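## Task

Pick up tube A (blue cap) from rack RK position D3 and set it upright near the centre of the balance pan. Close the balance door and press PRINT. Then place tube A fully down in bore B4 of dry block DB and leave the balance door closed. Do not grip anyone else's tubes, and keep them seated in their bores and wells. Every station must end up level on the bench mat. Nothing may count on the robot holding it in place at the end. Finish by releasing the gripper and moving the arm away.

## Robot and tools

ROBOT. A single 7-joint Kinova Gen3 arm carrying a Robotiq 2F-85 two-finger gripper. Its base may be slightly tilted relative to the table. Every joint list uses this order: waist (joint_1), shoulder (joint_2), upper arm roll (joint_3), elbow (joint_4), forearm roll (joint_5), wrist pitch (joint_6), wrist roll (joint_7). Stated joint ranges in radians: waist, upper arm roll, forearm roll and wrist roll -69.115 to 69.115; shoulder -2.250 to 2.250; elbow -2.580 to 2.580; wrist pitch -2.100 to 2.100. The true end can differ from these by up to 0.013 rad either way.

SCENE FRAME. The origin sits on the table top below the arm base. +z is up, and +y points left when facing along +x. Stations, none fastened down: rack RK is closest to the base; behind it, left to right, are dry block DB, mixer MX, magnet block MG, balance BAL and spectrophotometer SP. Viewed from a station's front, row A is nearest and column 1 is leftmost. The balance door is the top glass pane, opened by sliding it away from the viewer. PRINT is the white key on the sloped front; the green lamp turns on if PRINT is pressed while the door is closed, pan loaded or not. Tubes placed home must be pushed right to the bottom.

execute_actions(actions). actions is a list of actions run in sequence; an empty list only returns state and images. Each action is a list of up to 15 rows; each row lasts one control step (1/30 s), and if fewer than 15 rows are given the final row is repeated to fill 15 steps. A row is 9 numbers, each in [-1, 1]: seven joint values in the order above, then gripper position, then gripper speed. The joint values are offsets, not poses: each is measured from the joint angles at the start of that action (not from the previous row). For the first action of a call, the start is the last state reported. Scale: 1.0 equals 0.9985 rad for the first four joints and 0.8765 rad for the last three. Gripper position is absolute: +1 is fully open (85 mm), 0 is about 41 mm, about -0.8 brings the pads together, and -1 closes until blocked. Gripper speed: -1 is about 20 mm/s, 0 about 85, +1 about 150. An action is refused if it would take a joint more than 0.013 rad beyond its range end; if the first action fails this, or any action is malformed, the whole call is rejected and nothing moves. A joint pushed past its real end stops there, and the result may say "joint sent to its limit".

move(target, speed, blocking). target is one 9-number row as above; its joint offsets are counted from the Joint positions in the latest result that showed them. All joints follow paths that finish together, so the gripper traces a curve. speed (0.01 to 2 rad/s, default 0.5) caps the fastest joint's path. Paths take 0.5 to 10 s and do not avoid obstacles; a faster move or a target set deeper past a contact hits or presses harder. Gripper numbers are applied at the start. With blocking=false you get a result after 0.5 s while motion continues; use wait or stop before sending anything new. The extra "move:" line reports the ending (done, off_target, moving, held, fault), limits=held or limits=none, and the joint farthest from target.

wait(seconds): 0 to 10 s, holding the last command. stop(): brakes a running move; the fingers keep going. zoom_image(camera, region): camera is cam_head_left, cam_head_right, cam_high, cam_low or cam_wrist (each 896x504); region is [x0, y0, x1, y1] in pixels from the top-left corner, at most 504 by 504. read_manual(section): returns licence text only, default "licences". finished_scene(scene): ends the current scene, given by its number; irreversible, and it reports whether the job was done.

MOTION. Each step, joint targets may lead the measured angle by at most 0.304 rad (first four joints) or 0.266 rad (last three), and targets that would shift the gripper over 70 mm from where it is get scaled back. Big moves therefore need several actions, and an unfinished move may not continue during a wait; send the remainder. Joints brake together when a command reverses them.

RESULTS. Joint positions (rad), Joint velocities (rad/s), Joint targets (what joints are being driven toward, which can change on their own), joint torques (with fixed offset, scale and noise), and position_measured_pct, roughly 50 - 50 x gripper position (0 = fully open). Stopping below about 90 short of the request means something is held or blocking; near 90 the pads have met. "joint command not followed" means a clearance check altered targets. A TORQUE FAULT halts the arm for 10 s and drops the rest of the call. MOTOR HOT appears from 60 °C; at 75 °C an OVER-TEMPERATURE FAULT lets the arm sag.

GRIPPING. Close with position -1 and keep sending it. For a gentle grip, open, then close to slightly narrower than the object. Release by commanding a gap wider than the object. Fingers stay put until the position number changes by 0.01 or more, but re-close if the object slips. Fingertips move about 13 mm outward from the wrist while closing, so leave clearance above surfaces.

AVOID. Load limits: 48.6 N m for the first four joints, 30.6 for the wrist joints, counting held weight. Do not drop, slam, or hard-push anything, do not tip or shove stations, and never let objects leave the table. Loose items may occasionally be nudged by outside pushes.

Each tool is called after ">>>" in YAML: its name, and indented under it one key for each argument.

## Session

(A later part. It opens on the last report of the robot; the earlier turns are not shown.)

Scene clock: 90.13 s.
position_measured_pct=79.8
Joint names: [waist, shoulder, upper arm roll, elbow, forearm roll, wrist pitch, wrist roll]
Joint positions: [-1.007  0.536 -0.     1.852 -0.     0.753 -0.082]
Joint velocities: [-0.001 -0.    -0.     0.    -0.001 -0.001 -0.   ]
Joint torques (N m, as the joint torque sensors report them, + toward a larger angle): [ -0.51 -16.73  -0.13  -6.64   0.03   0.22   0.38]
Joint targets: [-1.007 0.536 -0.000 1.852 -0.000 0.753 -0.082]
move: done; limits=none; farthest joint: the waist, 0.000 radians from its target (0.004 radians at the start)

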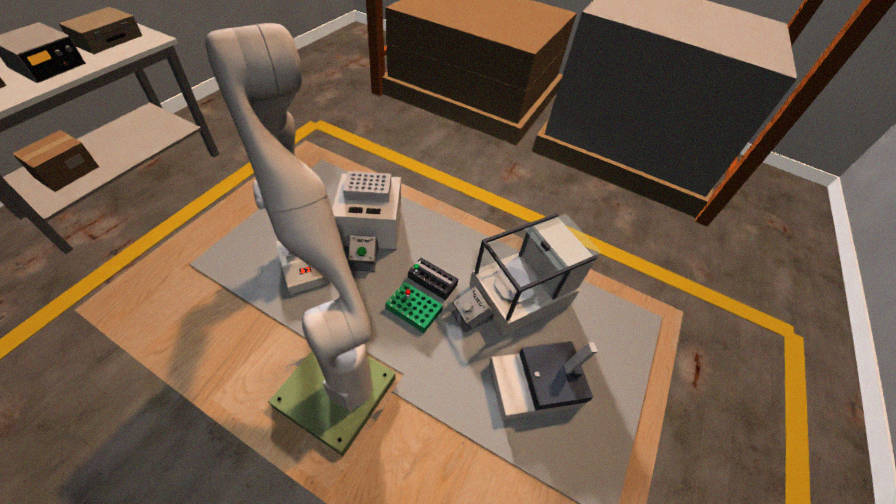

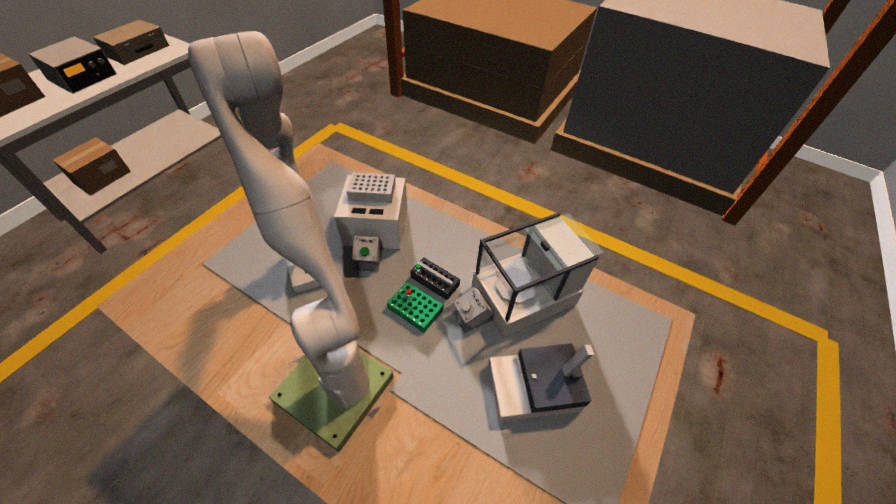

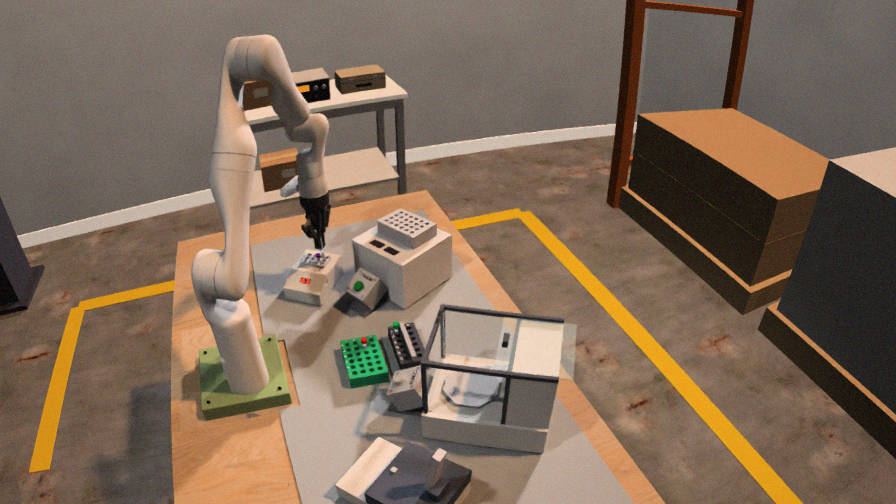

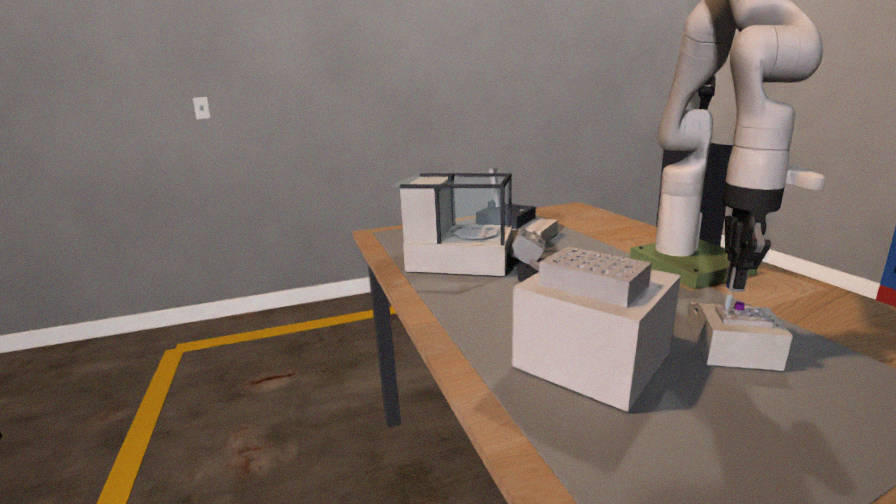

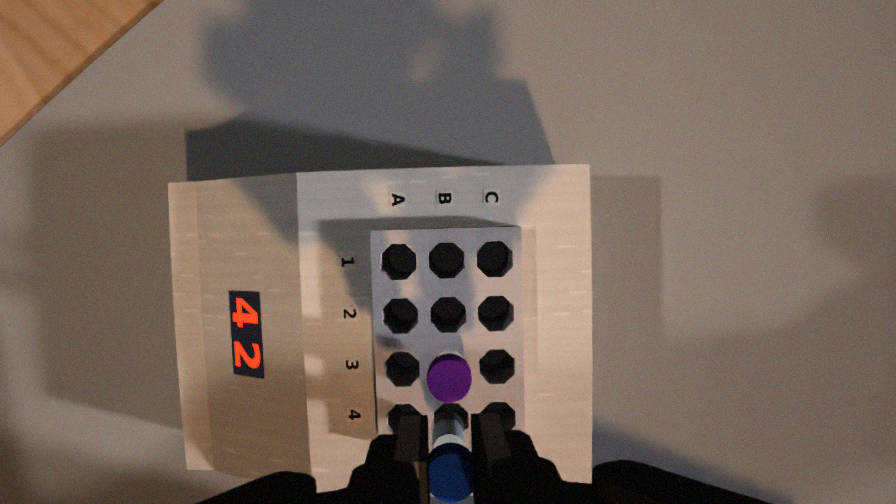

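>>> execute_actions:
  actions:
    - [[0,0.0012,0,-0.0004,0,-0.0010,0,-0.62,-0.5],[0,0.0027,0,-0.0008,0,-0.0022,0,-0.62,-0.5],[0,0.0046,0,-0.0009,0,-0.0042,0,-0.62,-0.5],[0,0.0061,0,-0.0001,0,-0.0068,0,-0.62,-0.5],[0,0.0075,0,0.0007,0,-0.0094,0,-0.62,-0.5],[0,0.0090,0,0.0015,0,-0.0120,0,-0.62,-0.5],[0,0.0105,0,0.0024,0,-0.0146,0,-0.62,-0.5],[0,0.0119,0,0.0032,0,-0.0172,0,-0.62,-0.5],[0,0.0134,0,0.0040,0,-0.0198,0,-0.62,-0.5],[0,0.0148,0,0.0048,0,-0.0224,0,-0.62,-0.5],[0,0.0163,0,0.0056,0,-0.0250,0,-0.62,-0.5],[0,0.0177,0,0.0064,0,-0.0275,0,-0.62,-0.5]]

Scene clock: 91.83 s.
position_measured_pct=79.8
Joint names: [waist, shoulder, upper arm roll, elbow, forearm roll, wrist pitch, wrist roll]
Joint positions: [-1.007  0.553 -0.     1.859 -0.     0.729 -0.082]
Joint velocities: [ 0.001  0.004 -0.     0.    -0.    -0.003  0.   ]
Joint torques (N m, as the joint torque sensors report them, + toward a larger angle): [ -0.2  -16.3   -0.52  -6.78   0.46   0.17   0.54]
Joint targets: [-1.007 0.554 -0.000 1.859 -0.000 0.729 -0.082]

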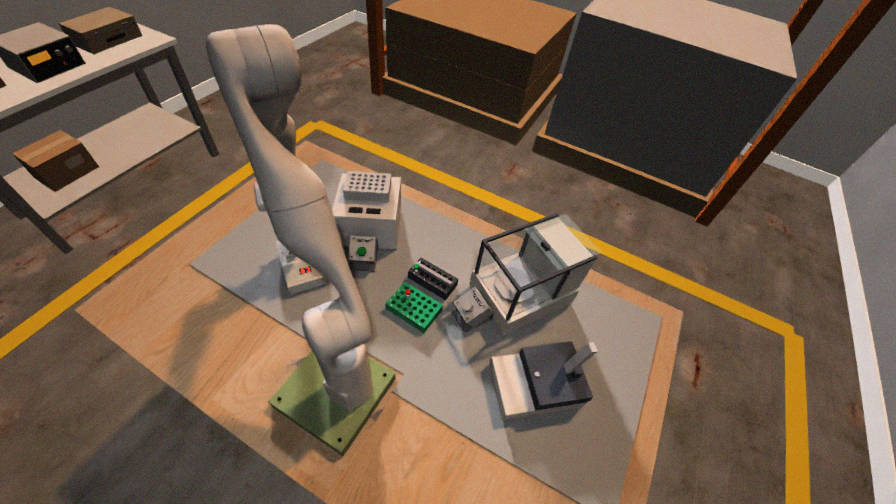

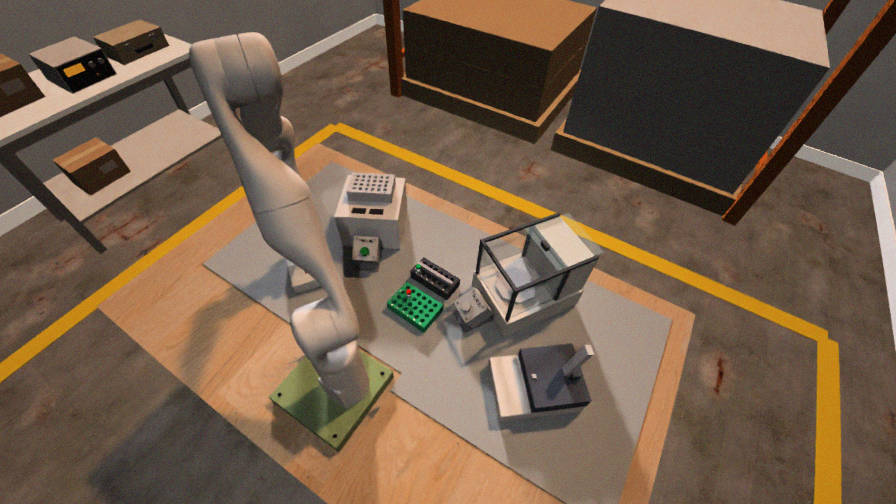

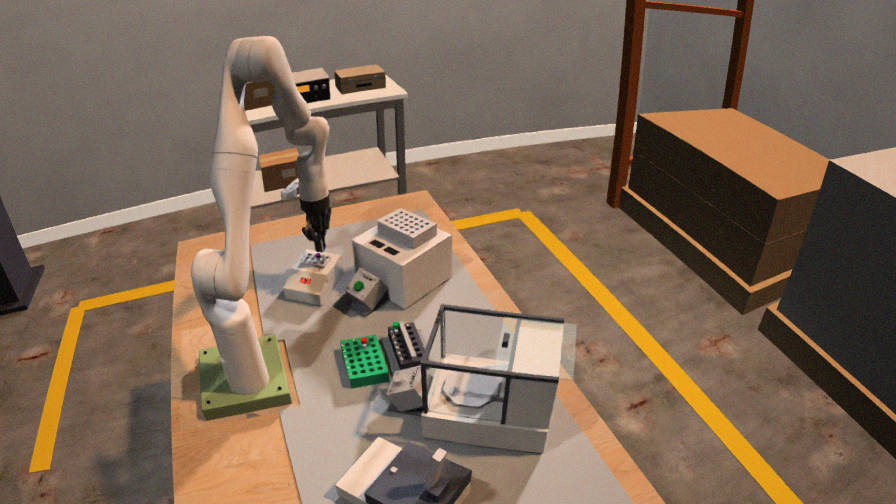

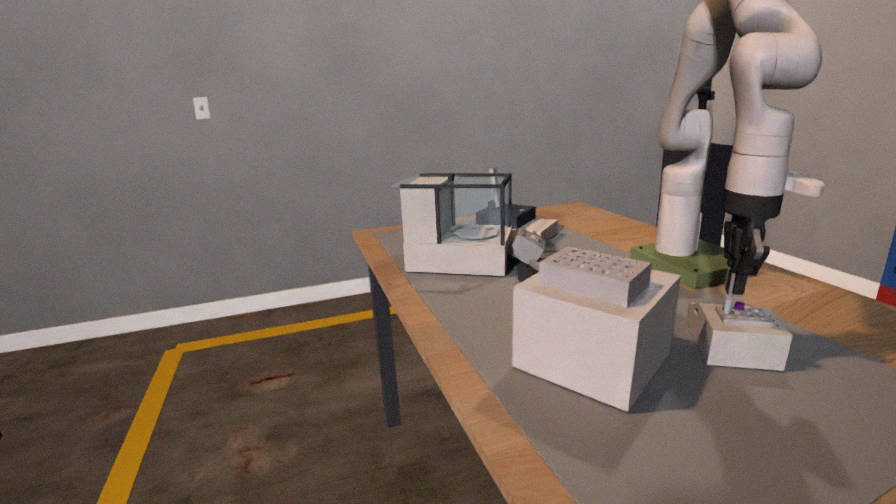

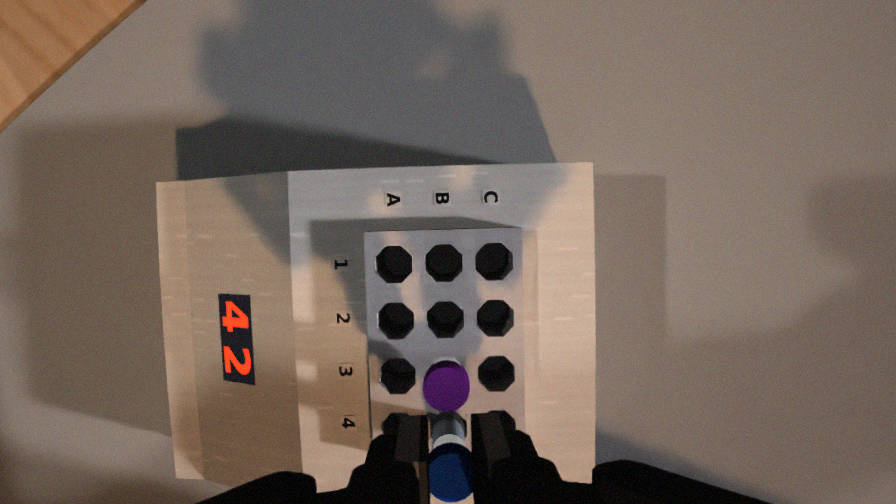

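>>> move:
  target: [0,0.0255,0,0.0156,0,-0.0463,0,-0.62,-0.5]
  speed: 0.12

>>> zoom_image:
  camera: "cam_wrist"
  region: [370, 330, 540, 504]

Scene clock: 93.27 s.
position_measured_pct=79.8
Joint names: [waist, shoulder, upper arm roll, elbow, forearm roll, wrist pitch, wrist roll]
Joint positions: [-1.007  0.578 -0.     1.874 -0.     0.688 -0.082]
Joint velocities: [-0.     0.002 -0.    -0.    -0.001  0.    -0.   ]
Joint torques (N m, as the joint torque sensors report them, + toward a larger angle): [ -0.14 -16.65   0.28  -6.09   0.11   0.72   0.52]
Joint targets: [-1.007 0.579 -0.000 1.874 -0.000 0.688 -0.082]
move: done; limits=none; farthest joint: the elbow, 0.001 radians from its target (0.016 radians at the start)

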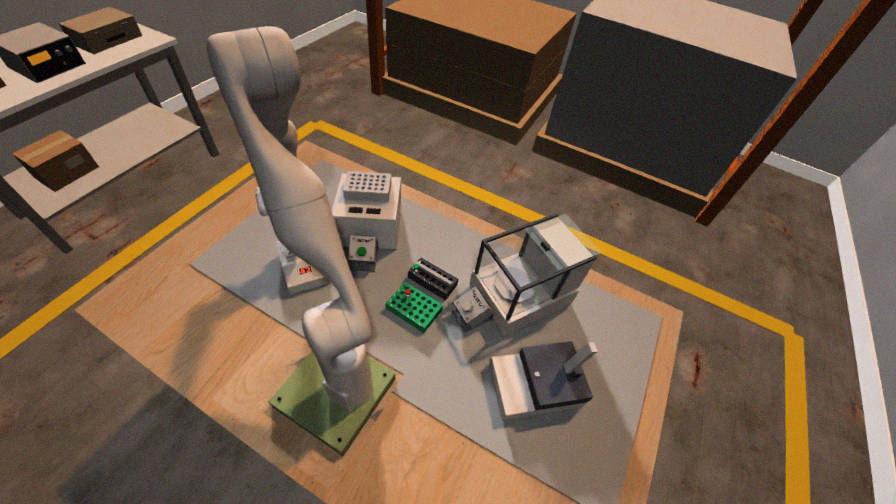

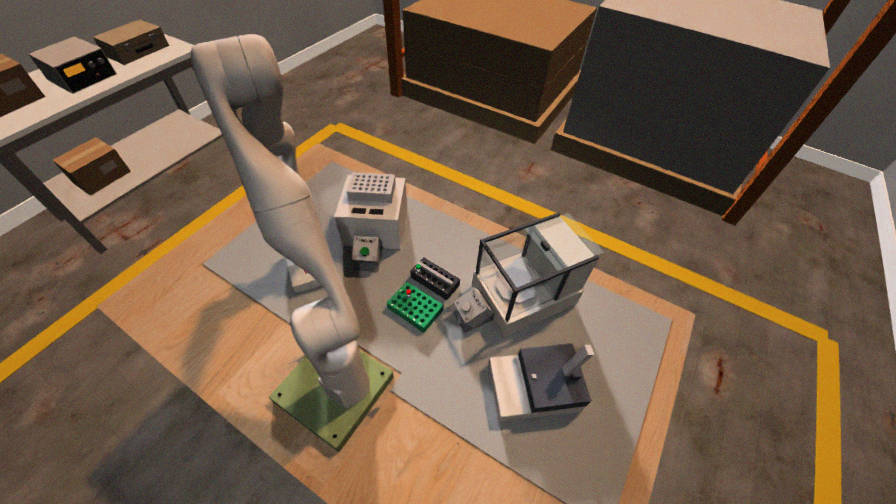

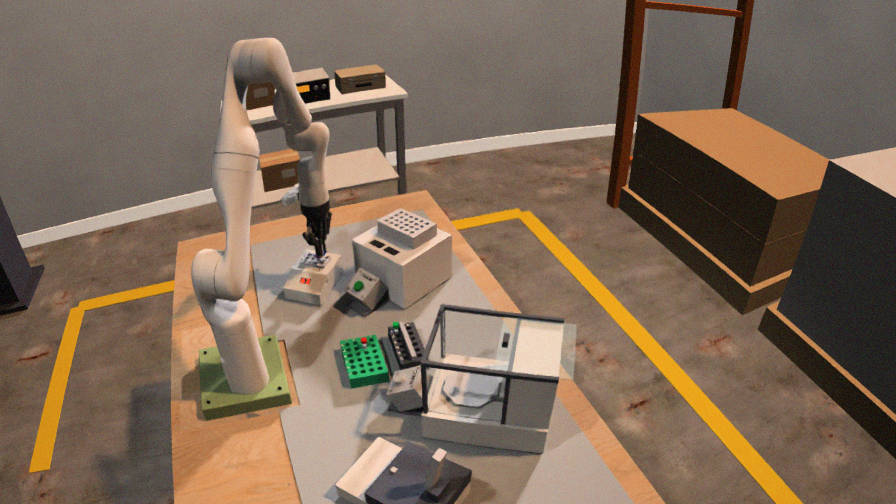

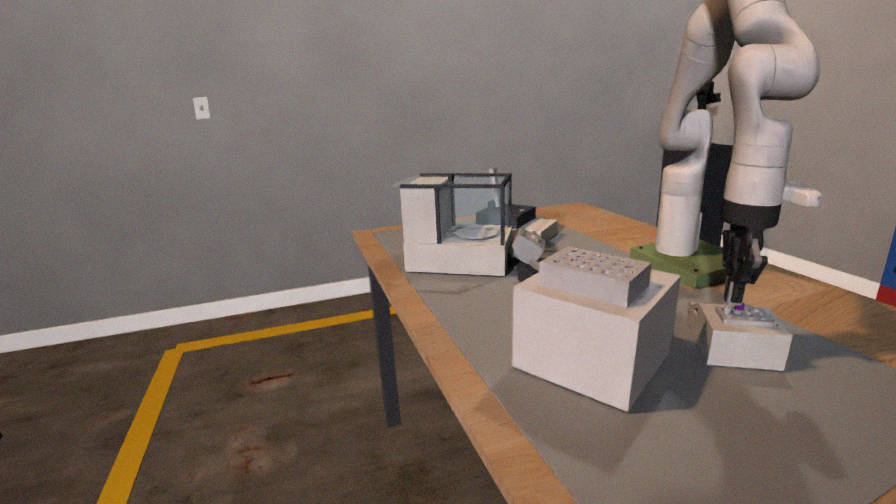

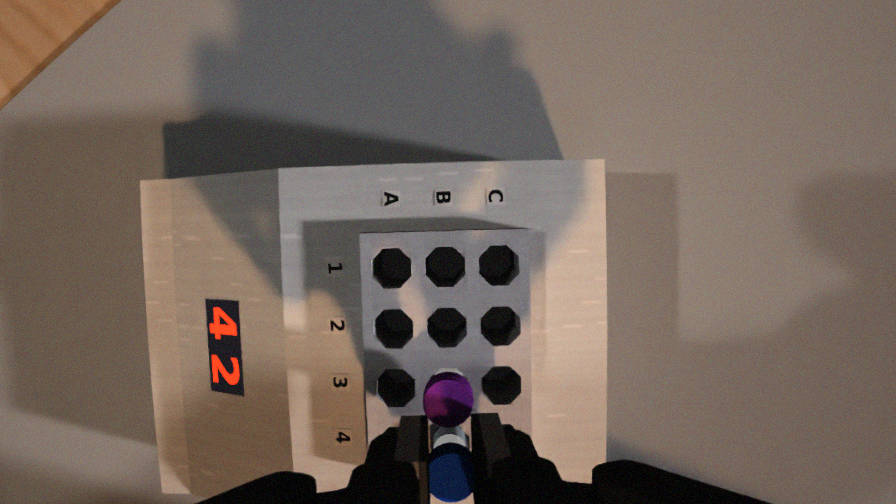

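Region (370, 330, 540, 504) of cam_wrist's 896x504 image, scaled by 2.897; it fills the left 492 columns of this view, and the rest is white.

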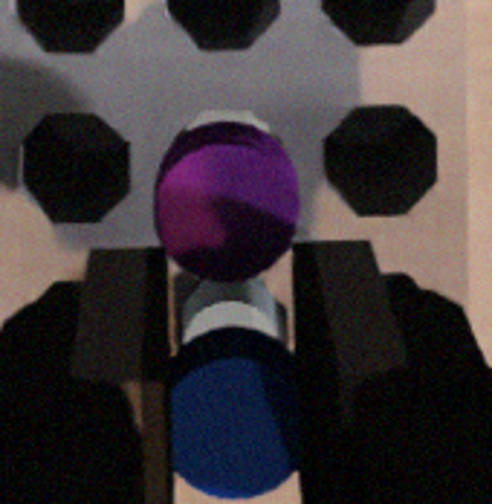

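>>> execute_actions:
  actions:
    - [[0,0.0005,0,0,0,0,0,-0.4,0],[0,0.0005,0,0,0,0,0,-0.4,0],[0,0.0005,0,0,0,0,0,-0.4,0],[0,0.0005,0,0,0,0,0,-0.4,0],[0,0.0005,0,0,0,0,0,-0.4,0],[0,-0.002,0,-0.001,0,0.0034,0,-0.4,0],[0,-0.005,0,-0.0024,0,0.0084,0,-0.4,0],[0,-0.009,0,-0.0044,0,0.0153,0,-0.4,0],[0,-0.013,0,-0.0063,0,0.022,0,-0.4,0],[0,-0.017,0,-0.0082,0,0.0288,0,-0.4,0],[0,-0.0205,0,-0.0099,0,0.0347,0,-0.4,0],[0,-0.0227,0,-0.011,0,0.0384,0,-0.4,0]]

Scene clock: 96.30 s.
position_measured_pct=69.8
Joint names: [waist, shoulder, upper arm roll, elbow, forearm roll, wrist pitch, wrist roll]
Joint positions: [-1.007  0.557 -0.     1.863 -0.     0.721 -0.082]
Joint velocities: [-0.    -0.006 -0.     0.001 -0.001  0.006 -0.   ]
Joint torques (N m, as the joint torque sensors report them, + toward a larger angle): [ -0.5  -16.36  -0.4   -6.98   0.19   0.56   0.44]
Joint targets: [-1.007 0.556 -0.000 1.863 -0.000 0.721 -0.082]

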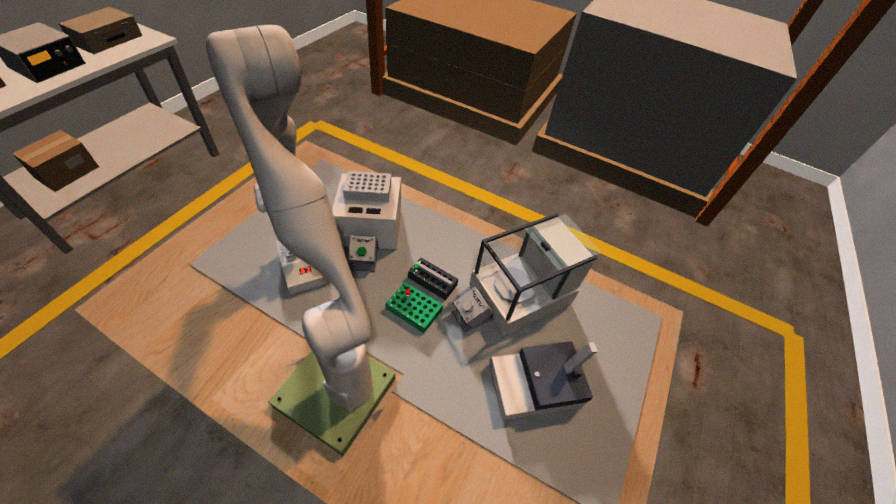

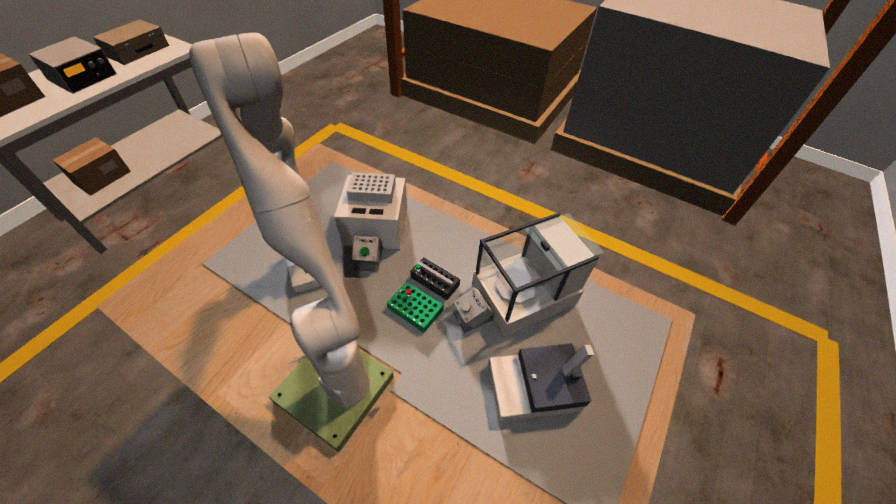

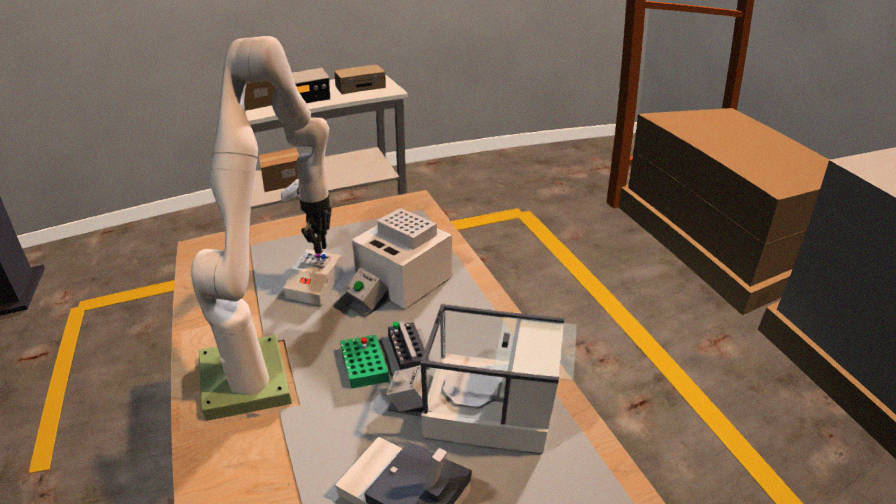

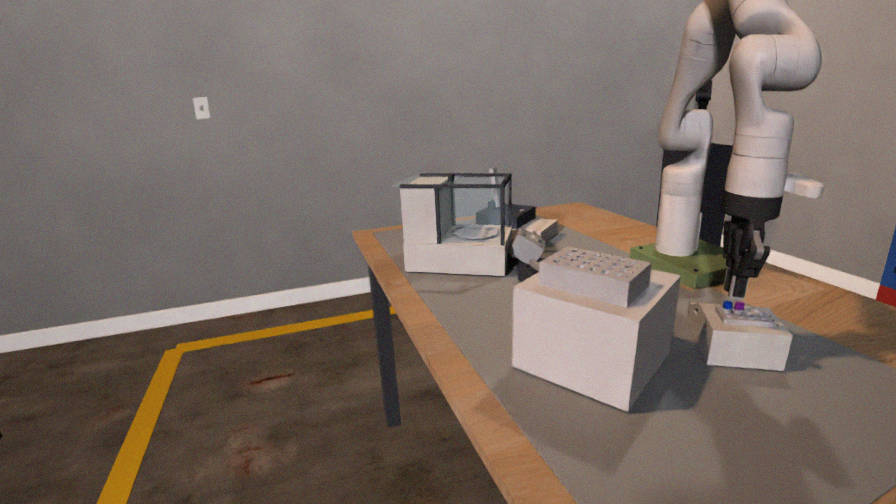

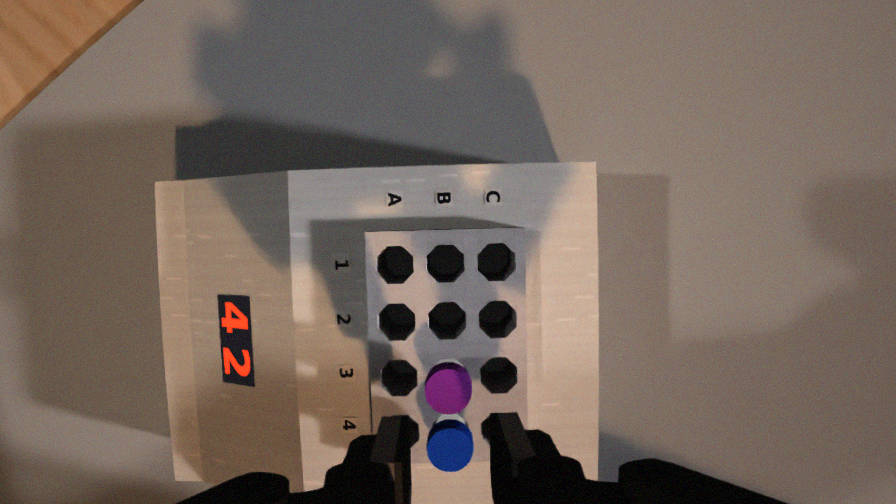

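>>> zoom_image:
  camera: "cam_low"
  region: [705, 280, 775, 335]

Region (705, 280, 775, 335) of cam_low's 896x504 image, scaled by 7.200, with more detail than that image has; it fills the top 396 rows of this view, and the rest is white.

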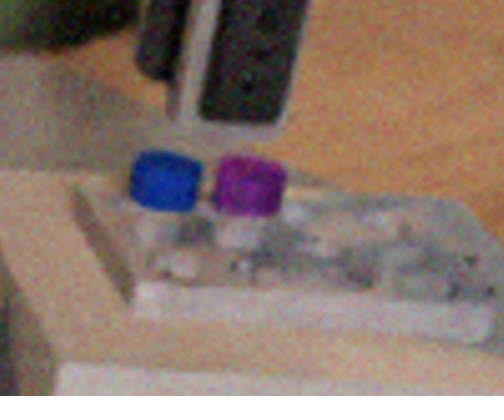

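>>> move:
  target: [0.0125,0.027,0,0.0134,0,-0.047,0.014,-1,1]
  speed: 0.09

Scene clock: 97.80 s.
position_measured_pct=91.7
Joint names: [waist, shoulder, upper arm roll, elbow, forearm roll, wrist pitch, wrist roll]
Joint positions: [-0.995  0.582 -0.     1.876 -0.     0.68  -0.069]
Joint velocities: [ 0.001  0.001 -0.    -0.    -0.002  0.    -0.   ]
Joint torques (N m, as the joint torque sensors report them, + toward a larger angle): [ -0.49 -15.41  -0.73  -5.94   0.23   0.38   0.55]
Joint targets: [-0.995 0.584 -0.000 1.876 -0.000 0.680 -0.069]
move: done; limits=none; farthest joint: the shoulder, 0.002 radians from its target (0.028 radians at the start)

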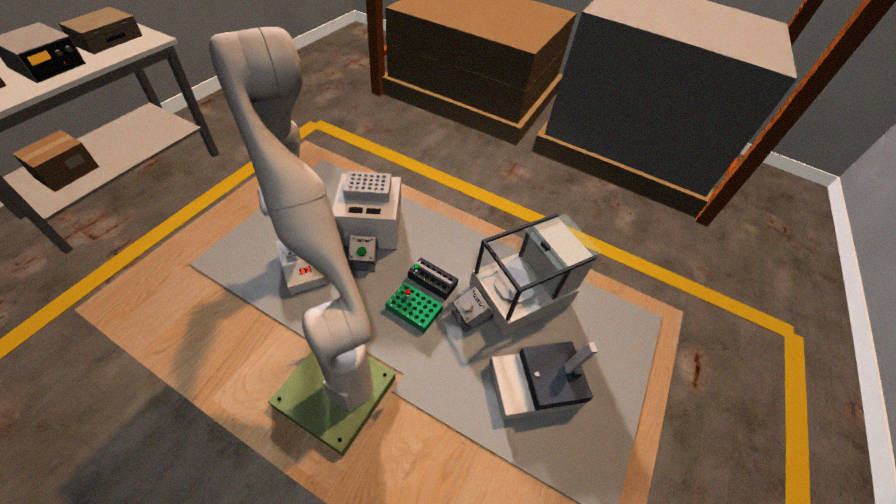

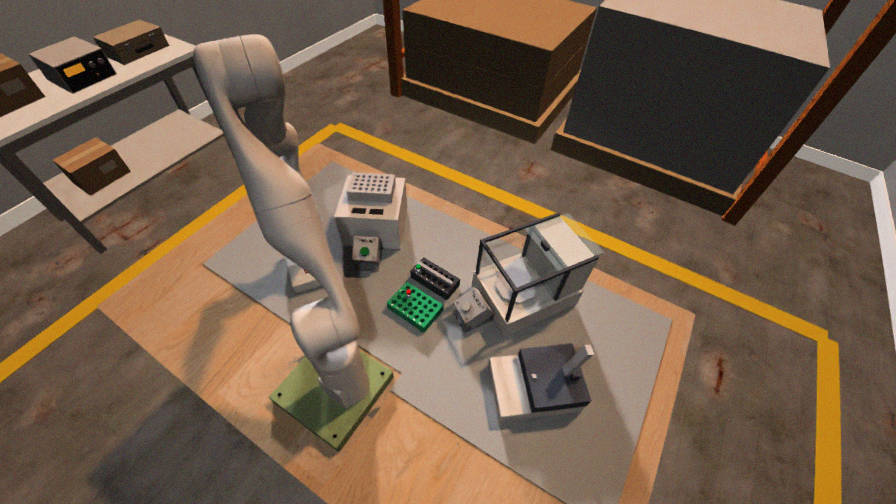

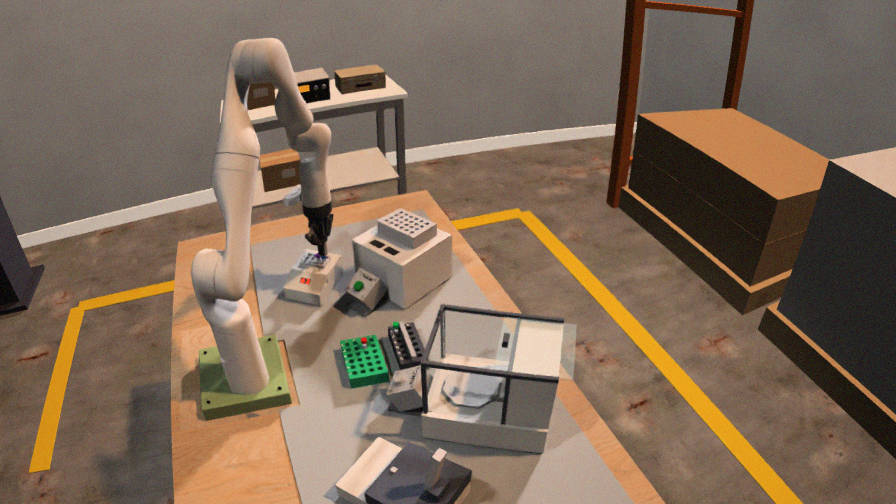

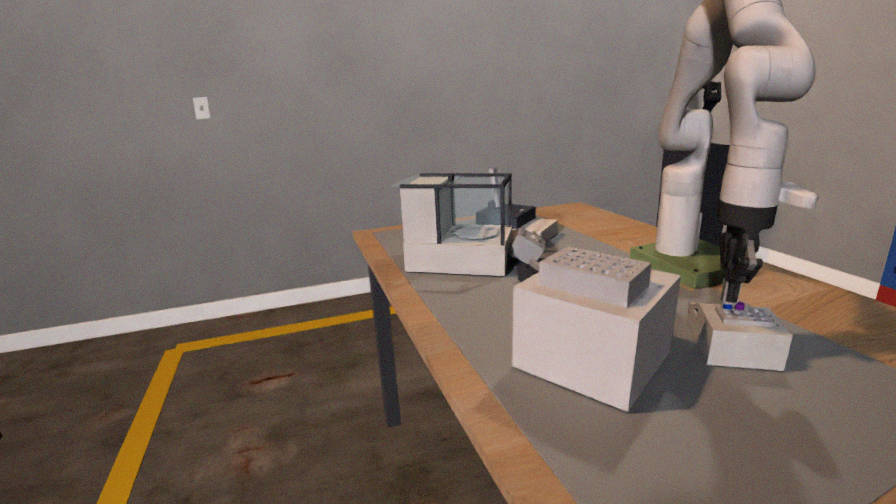

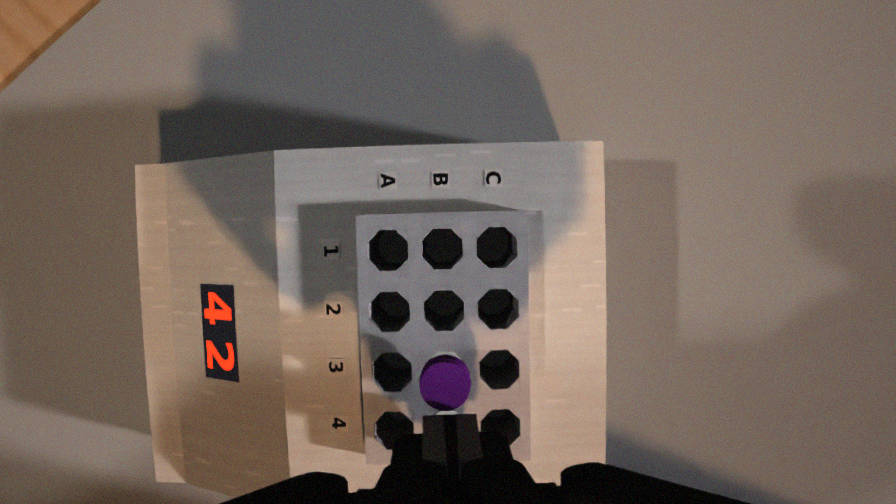

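>>> move:
  target: [0.5759,-0.3721,0,-0.1372,0,0.5843,0.7108,-1,0]
  speed: 1.0

Scene clock: 100.07 s.
position_measured_pct=91.7
Joint names: [waist, shoulder, upper arm roll, elbow, forearm roll, wrist pitch, wrist roll]
Joint positions: [-0.42   0.211 -0.     1.739 -0.     1.192  0.554]
Joint velocities: [ 0.003  0.    -0.     0.    -0.    -0.002 -0.   ]
Joint torques (N m, as the joint torque sensors report them, + toward a larger angle): [ -0.3  -12.72  -0.68  -8.88   0.06   0.36   0.45]
Joint targets: [-0.420 0.211 -0.000 1.739 -0.000 1.192 0.554]
move: done; limits=none; farthest joint: the waist, 0.000 radians from its target (0.575 radians at the start)

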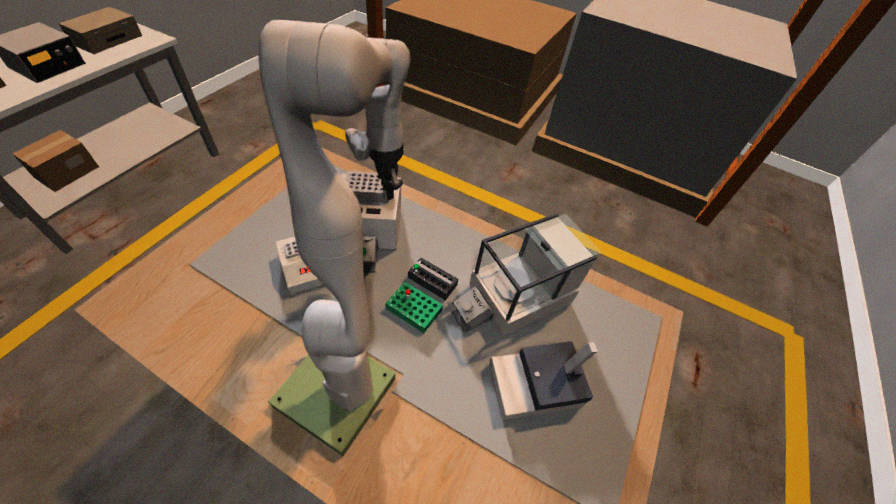

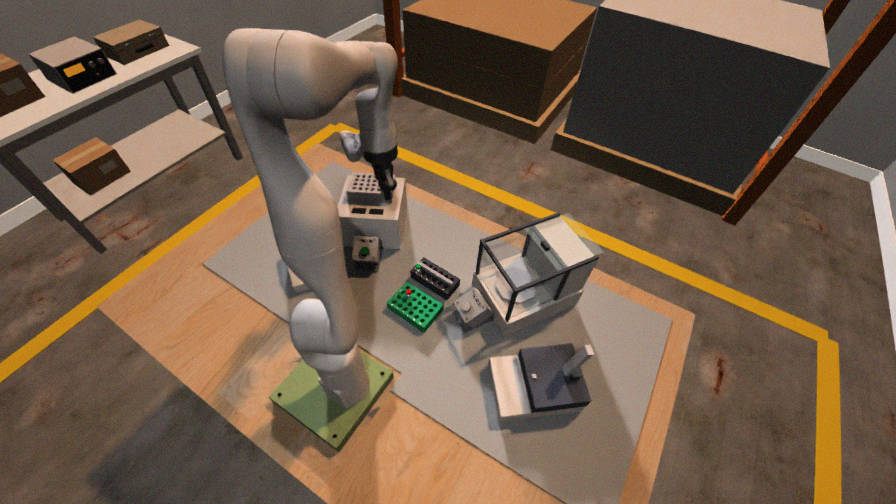

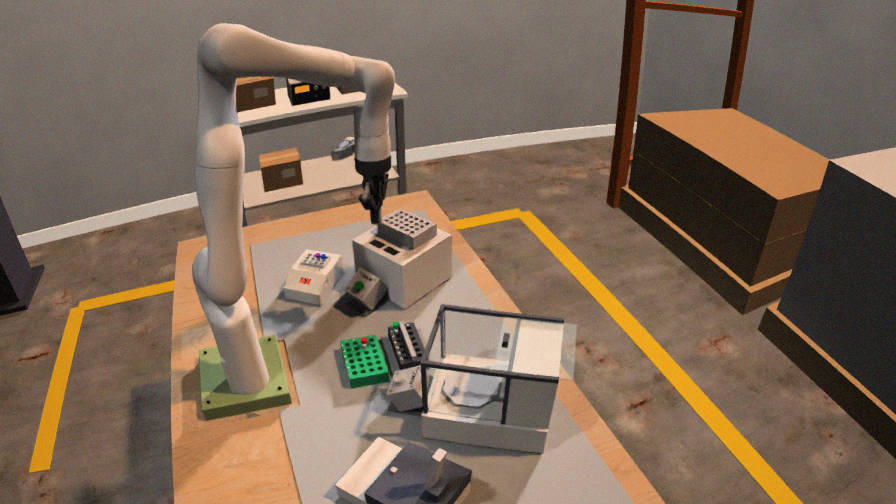

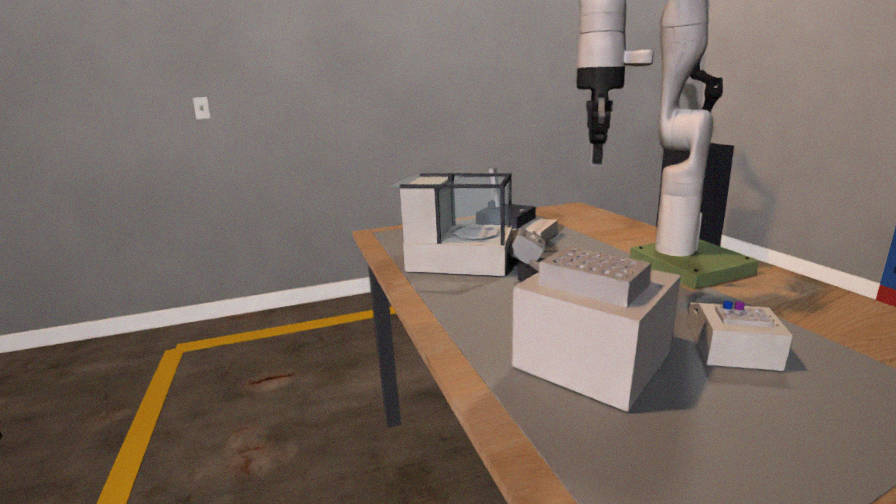

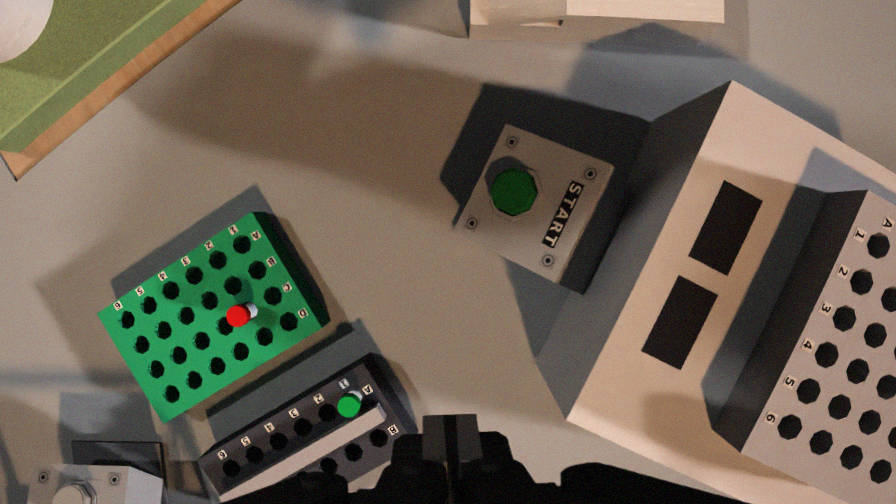

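>>> move:
  target: [0.8573,0.5168,0,-0.6289,0,0.1266,0.9766,-1,0]
  speed: 0.9

Scene clock: 101.97 s.
position_measured_pct=91.7
Joint names: [waist, shoulder, upper arm roll, elbow, forearm roll, wrist pitch, wrist roll]
Joint positions: [ 0.435  0.727 -0.     1.111 -0.     1.303  1.41 ]
Joint velocities: [ 0.002  0.    -0.001 -0.001 -0.001  0.002  0.   ]
Joint torques (N m, as the joint torque sensors report them, + toward a larger angle): [ -0.66 -21.68  -0.41  -9.61   0.42   0.17   0.45]
Joint targets: [0.436 0.727 -0.000 1.111 -0.000 1.303 1.410]
move: done; limits=none; farthest joint: the waist, 0.001 radians from its target (0.856 radians at the start)

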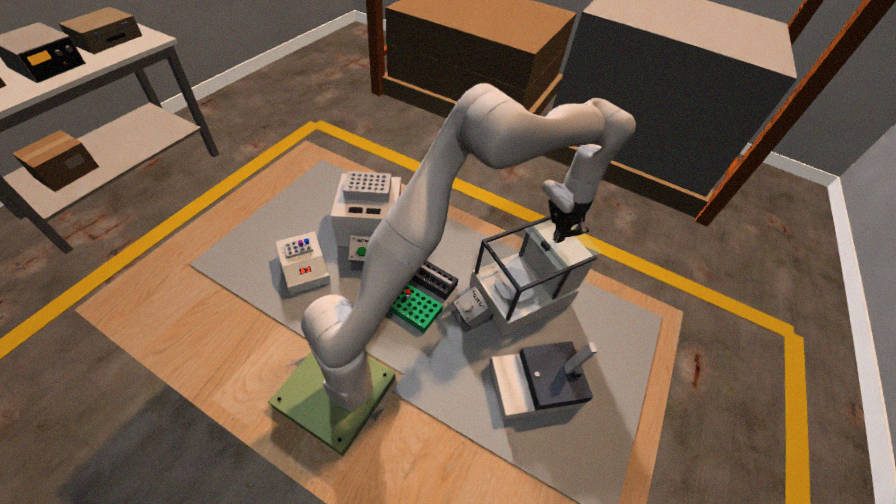

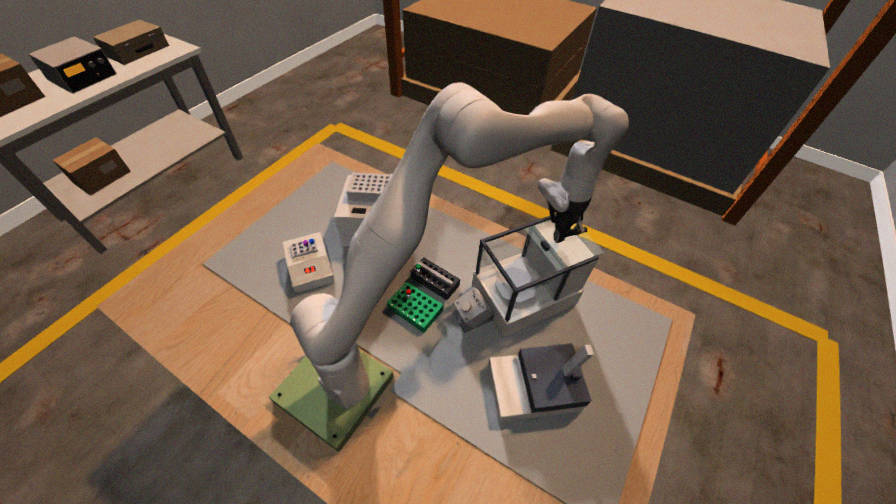

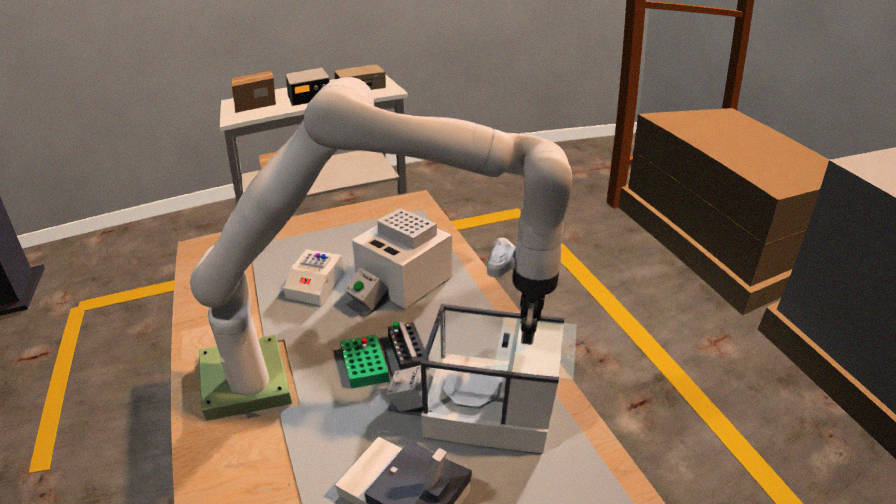

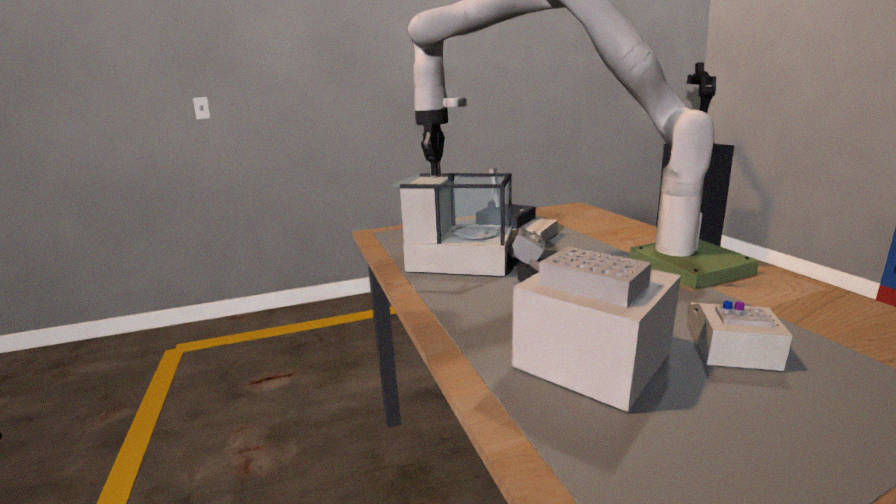

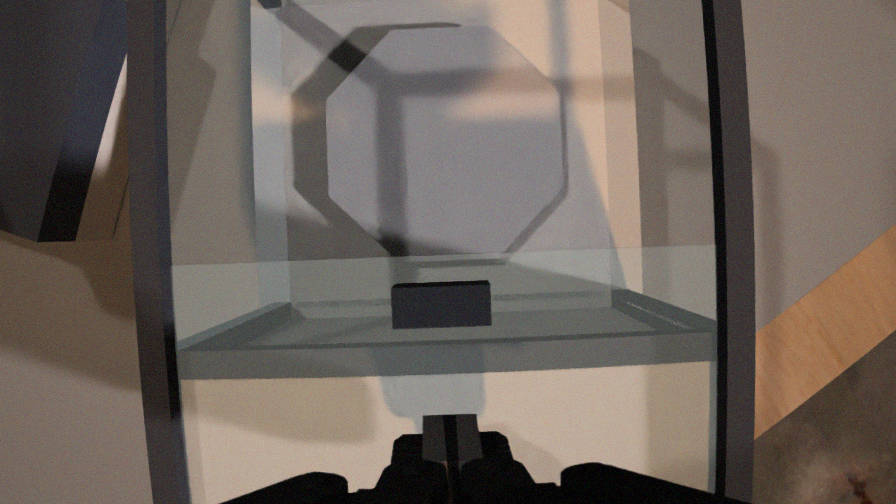

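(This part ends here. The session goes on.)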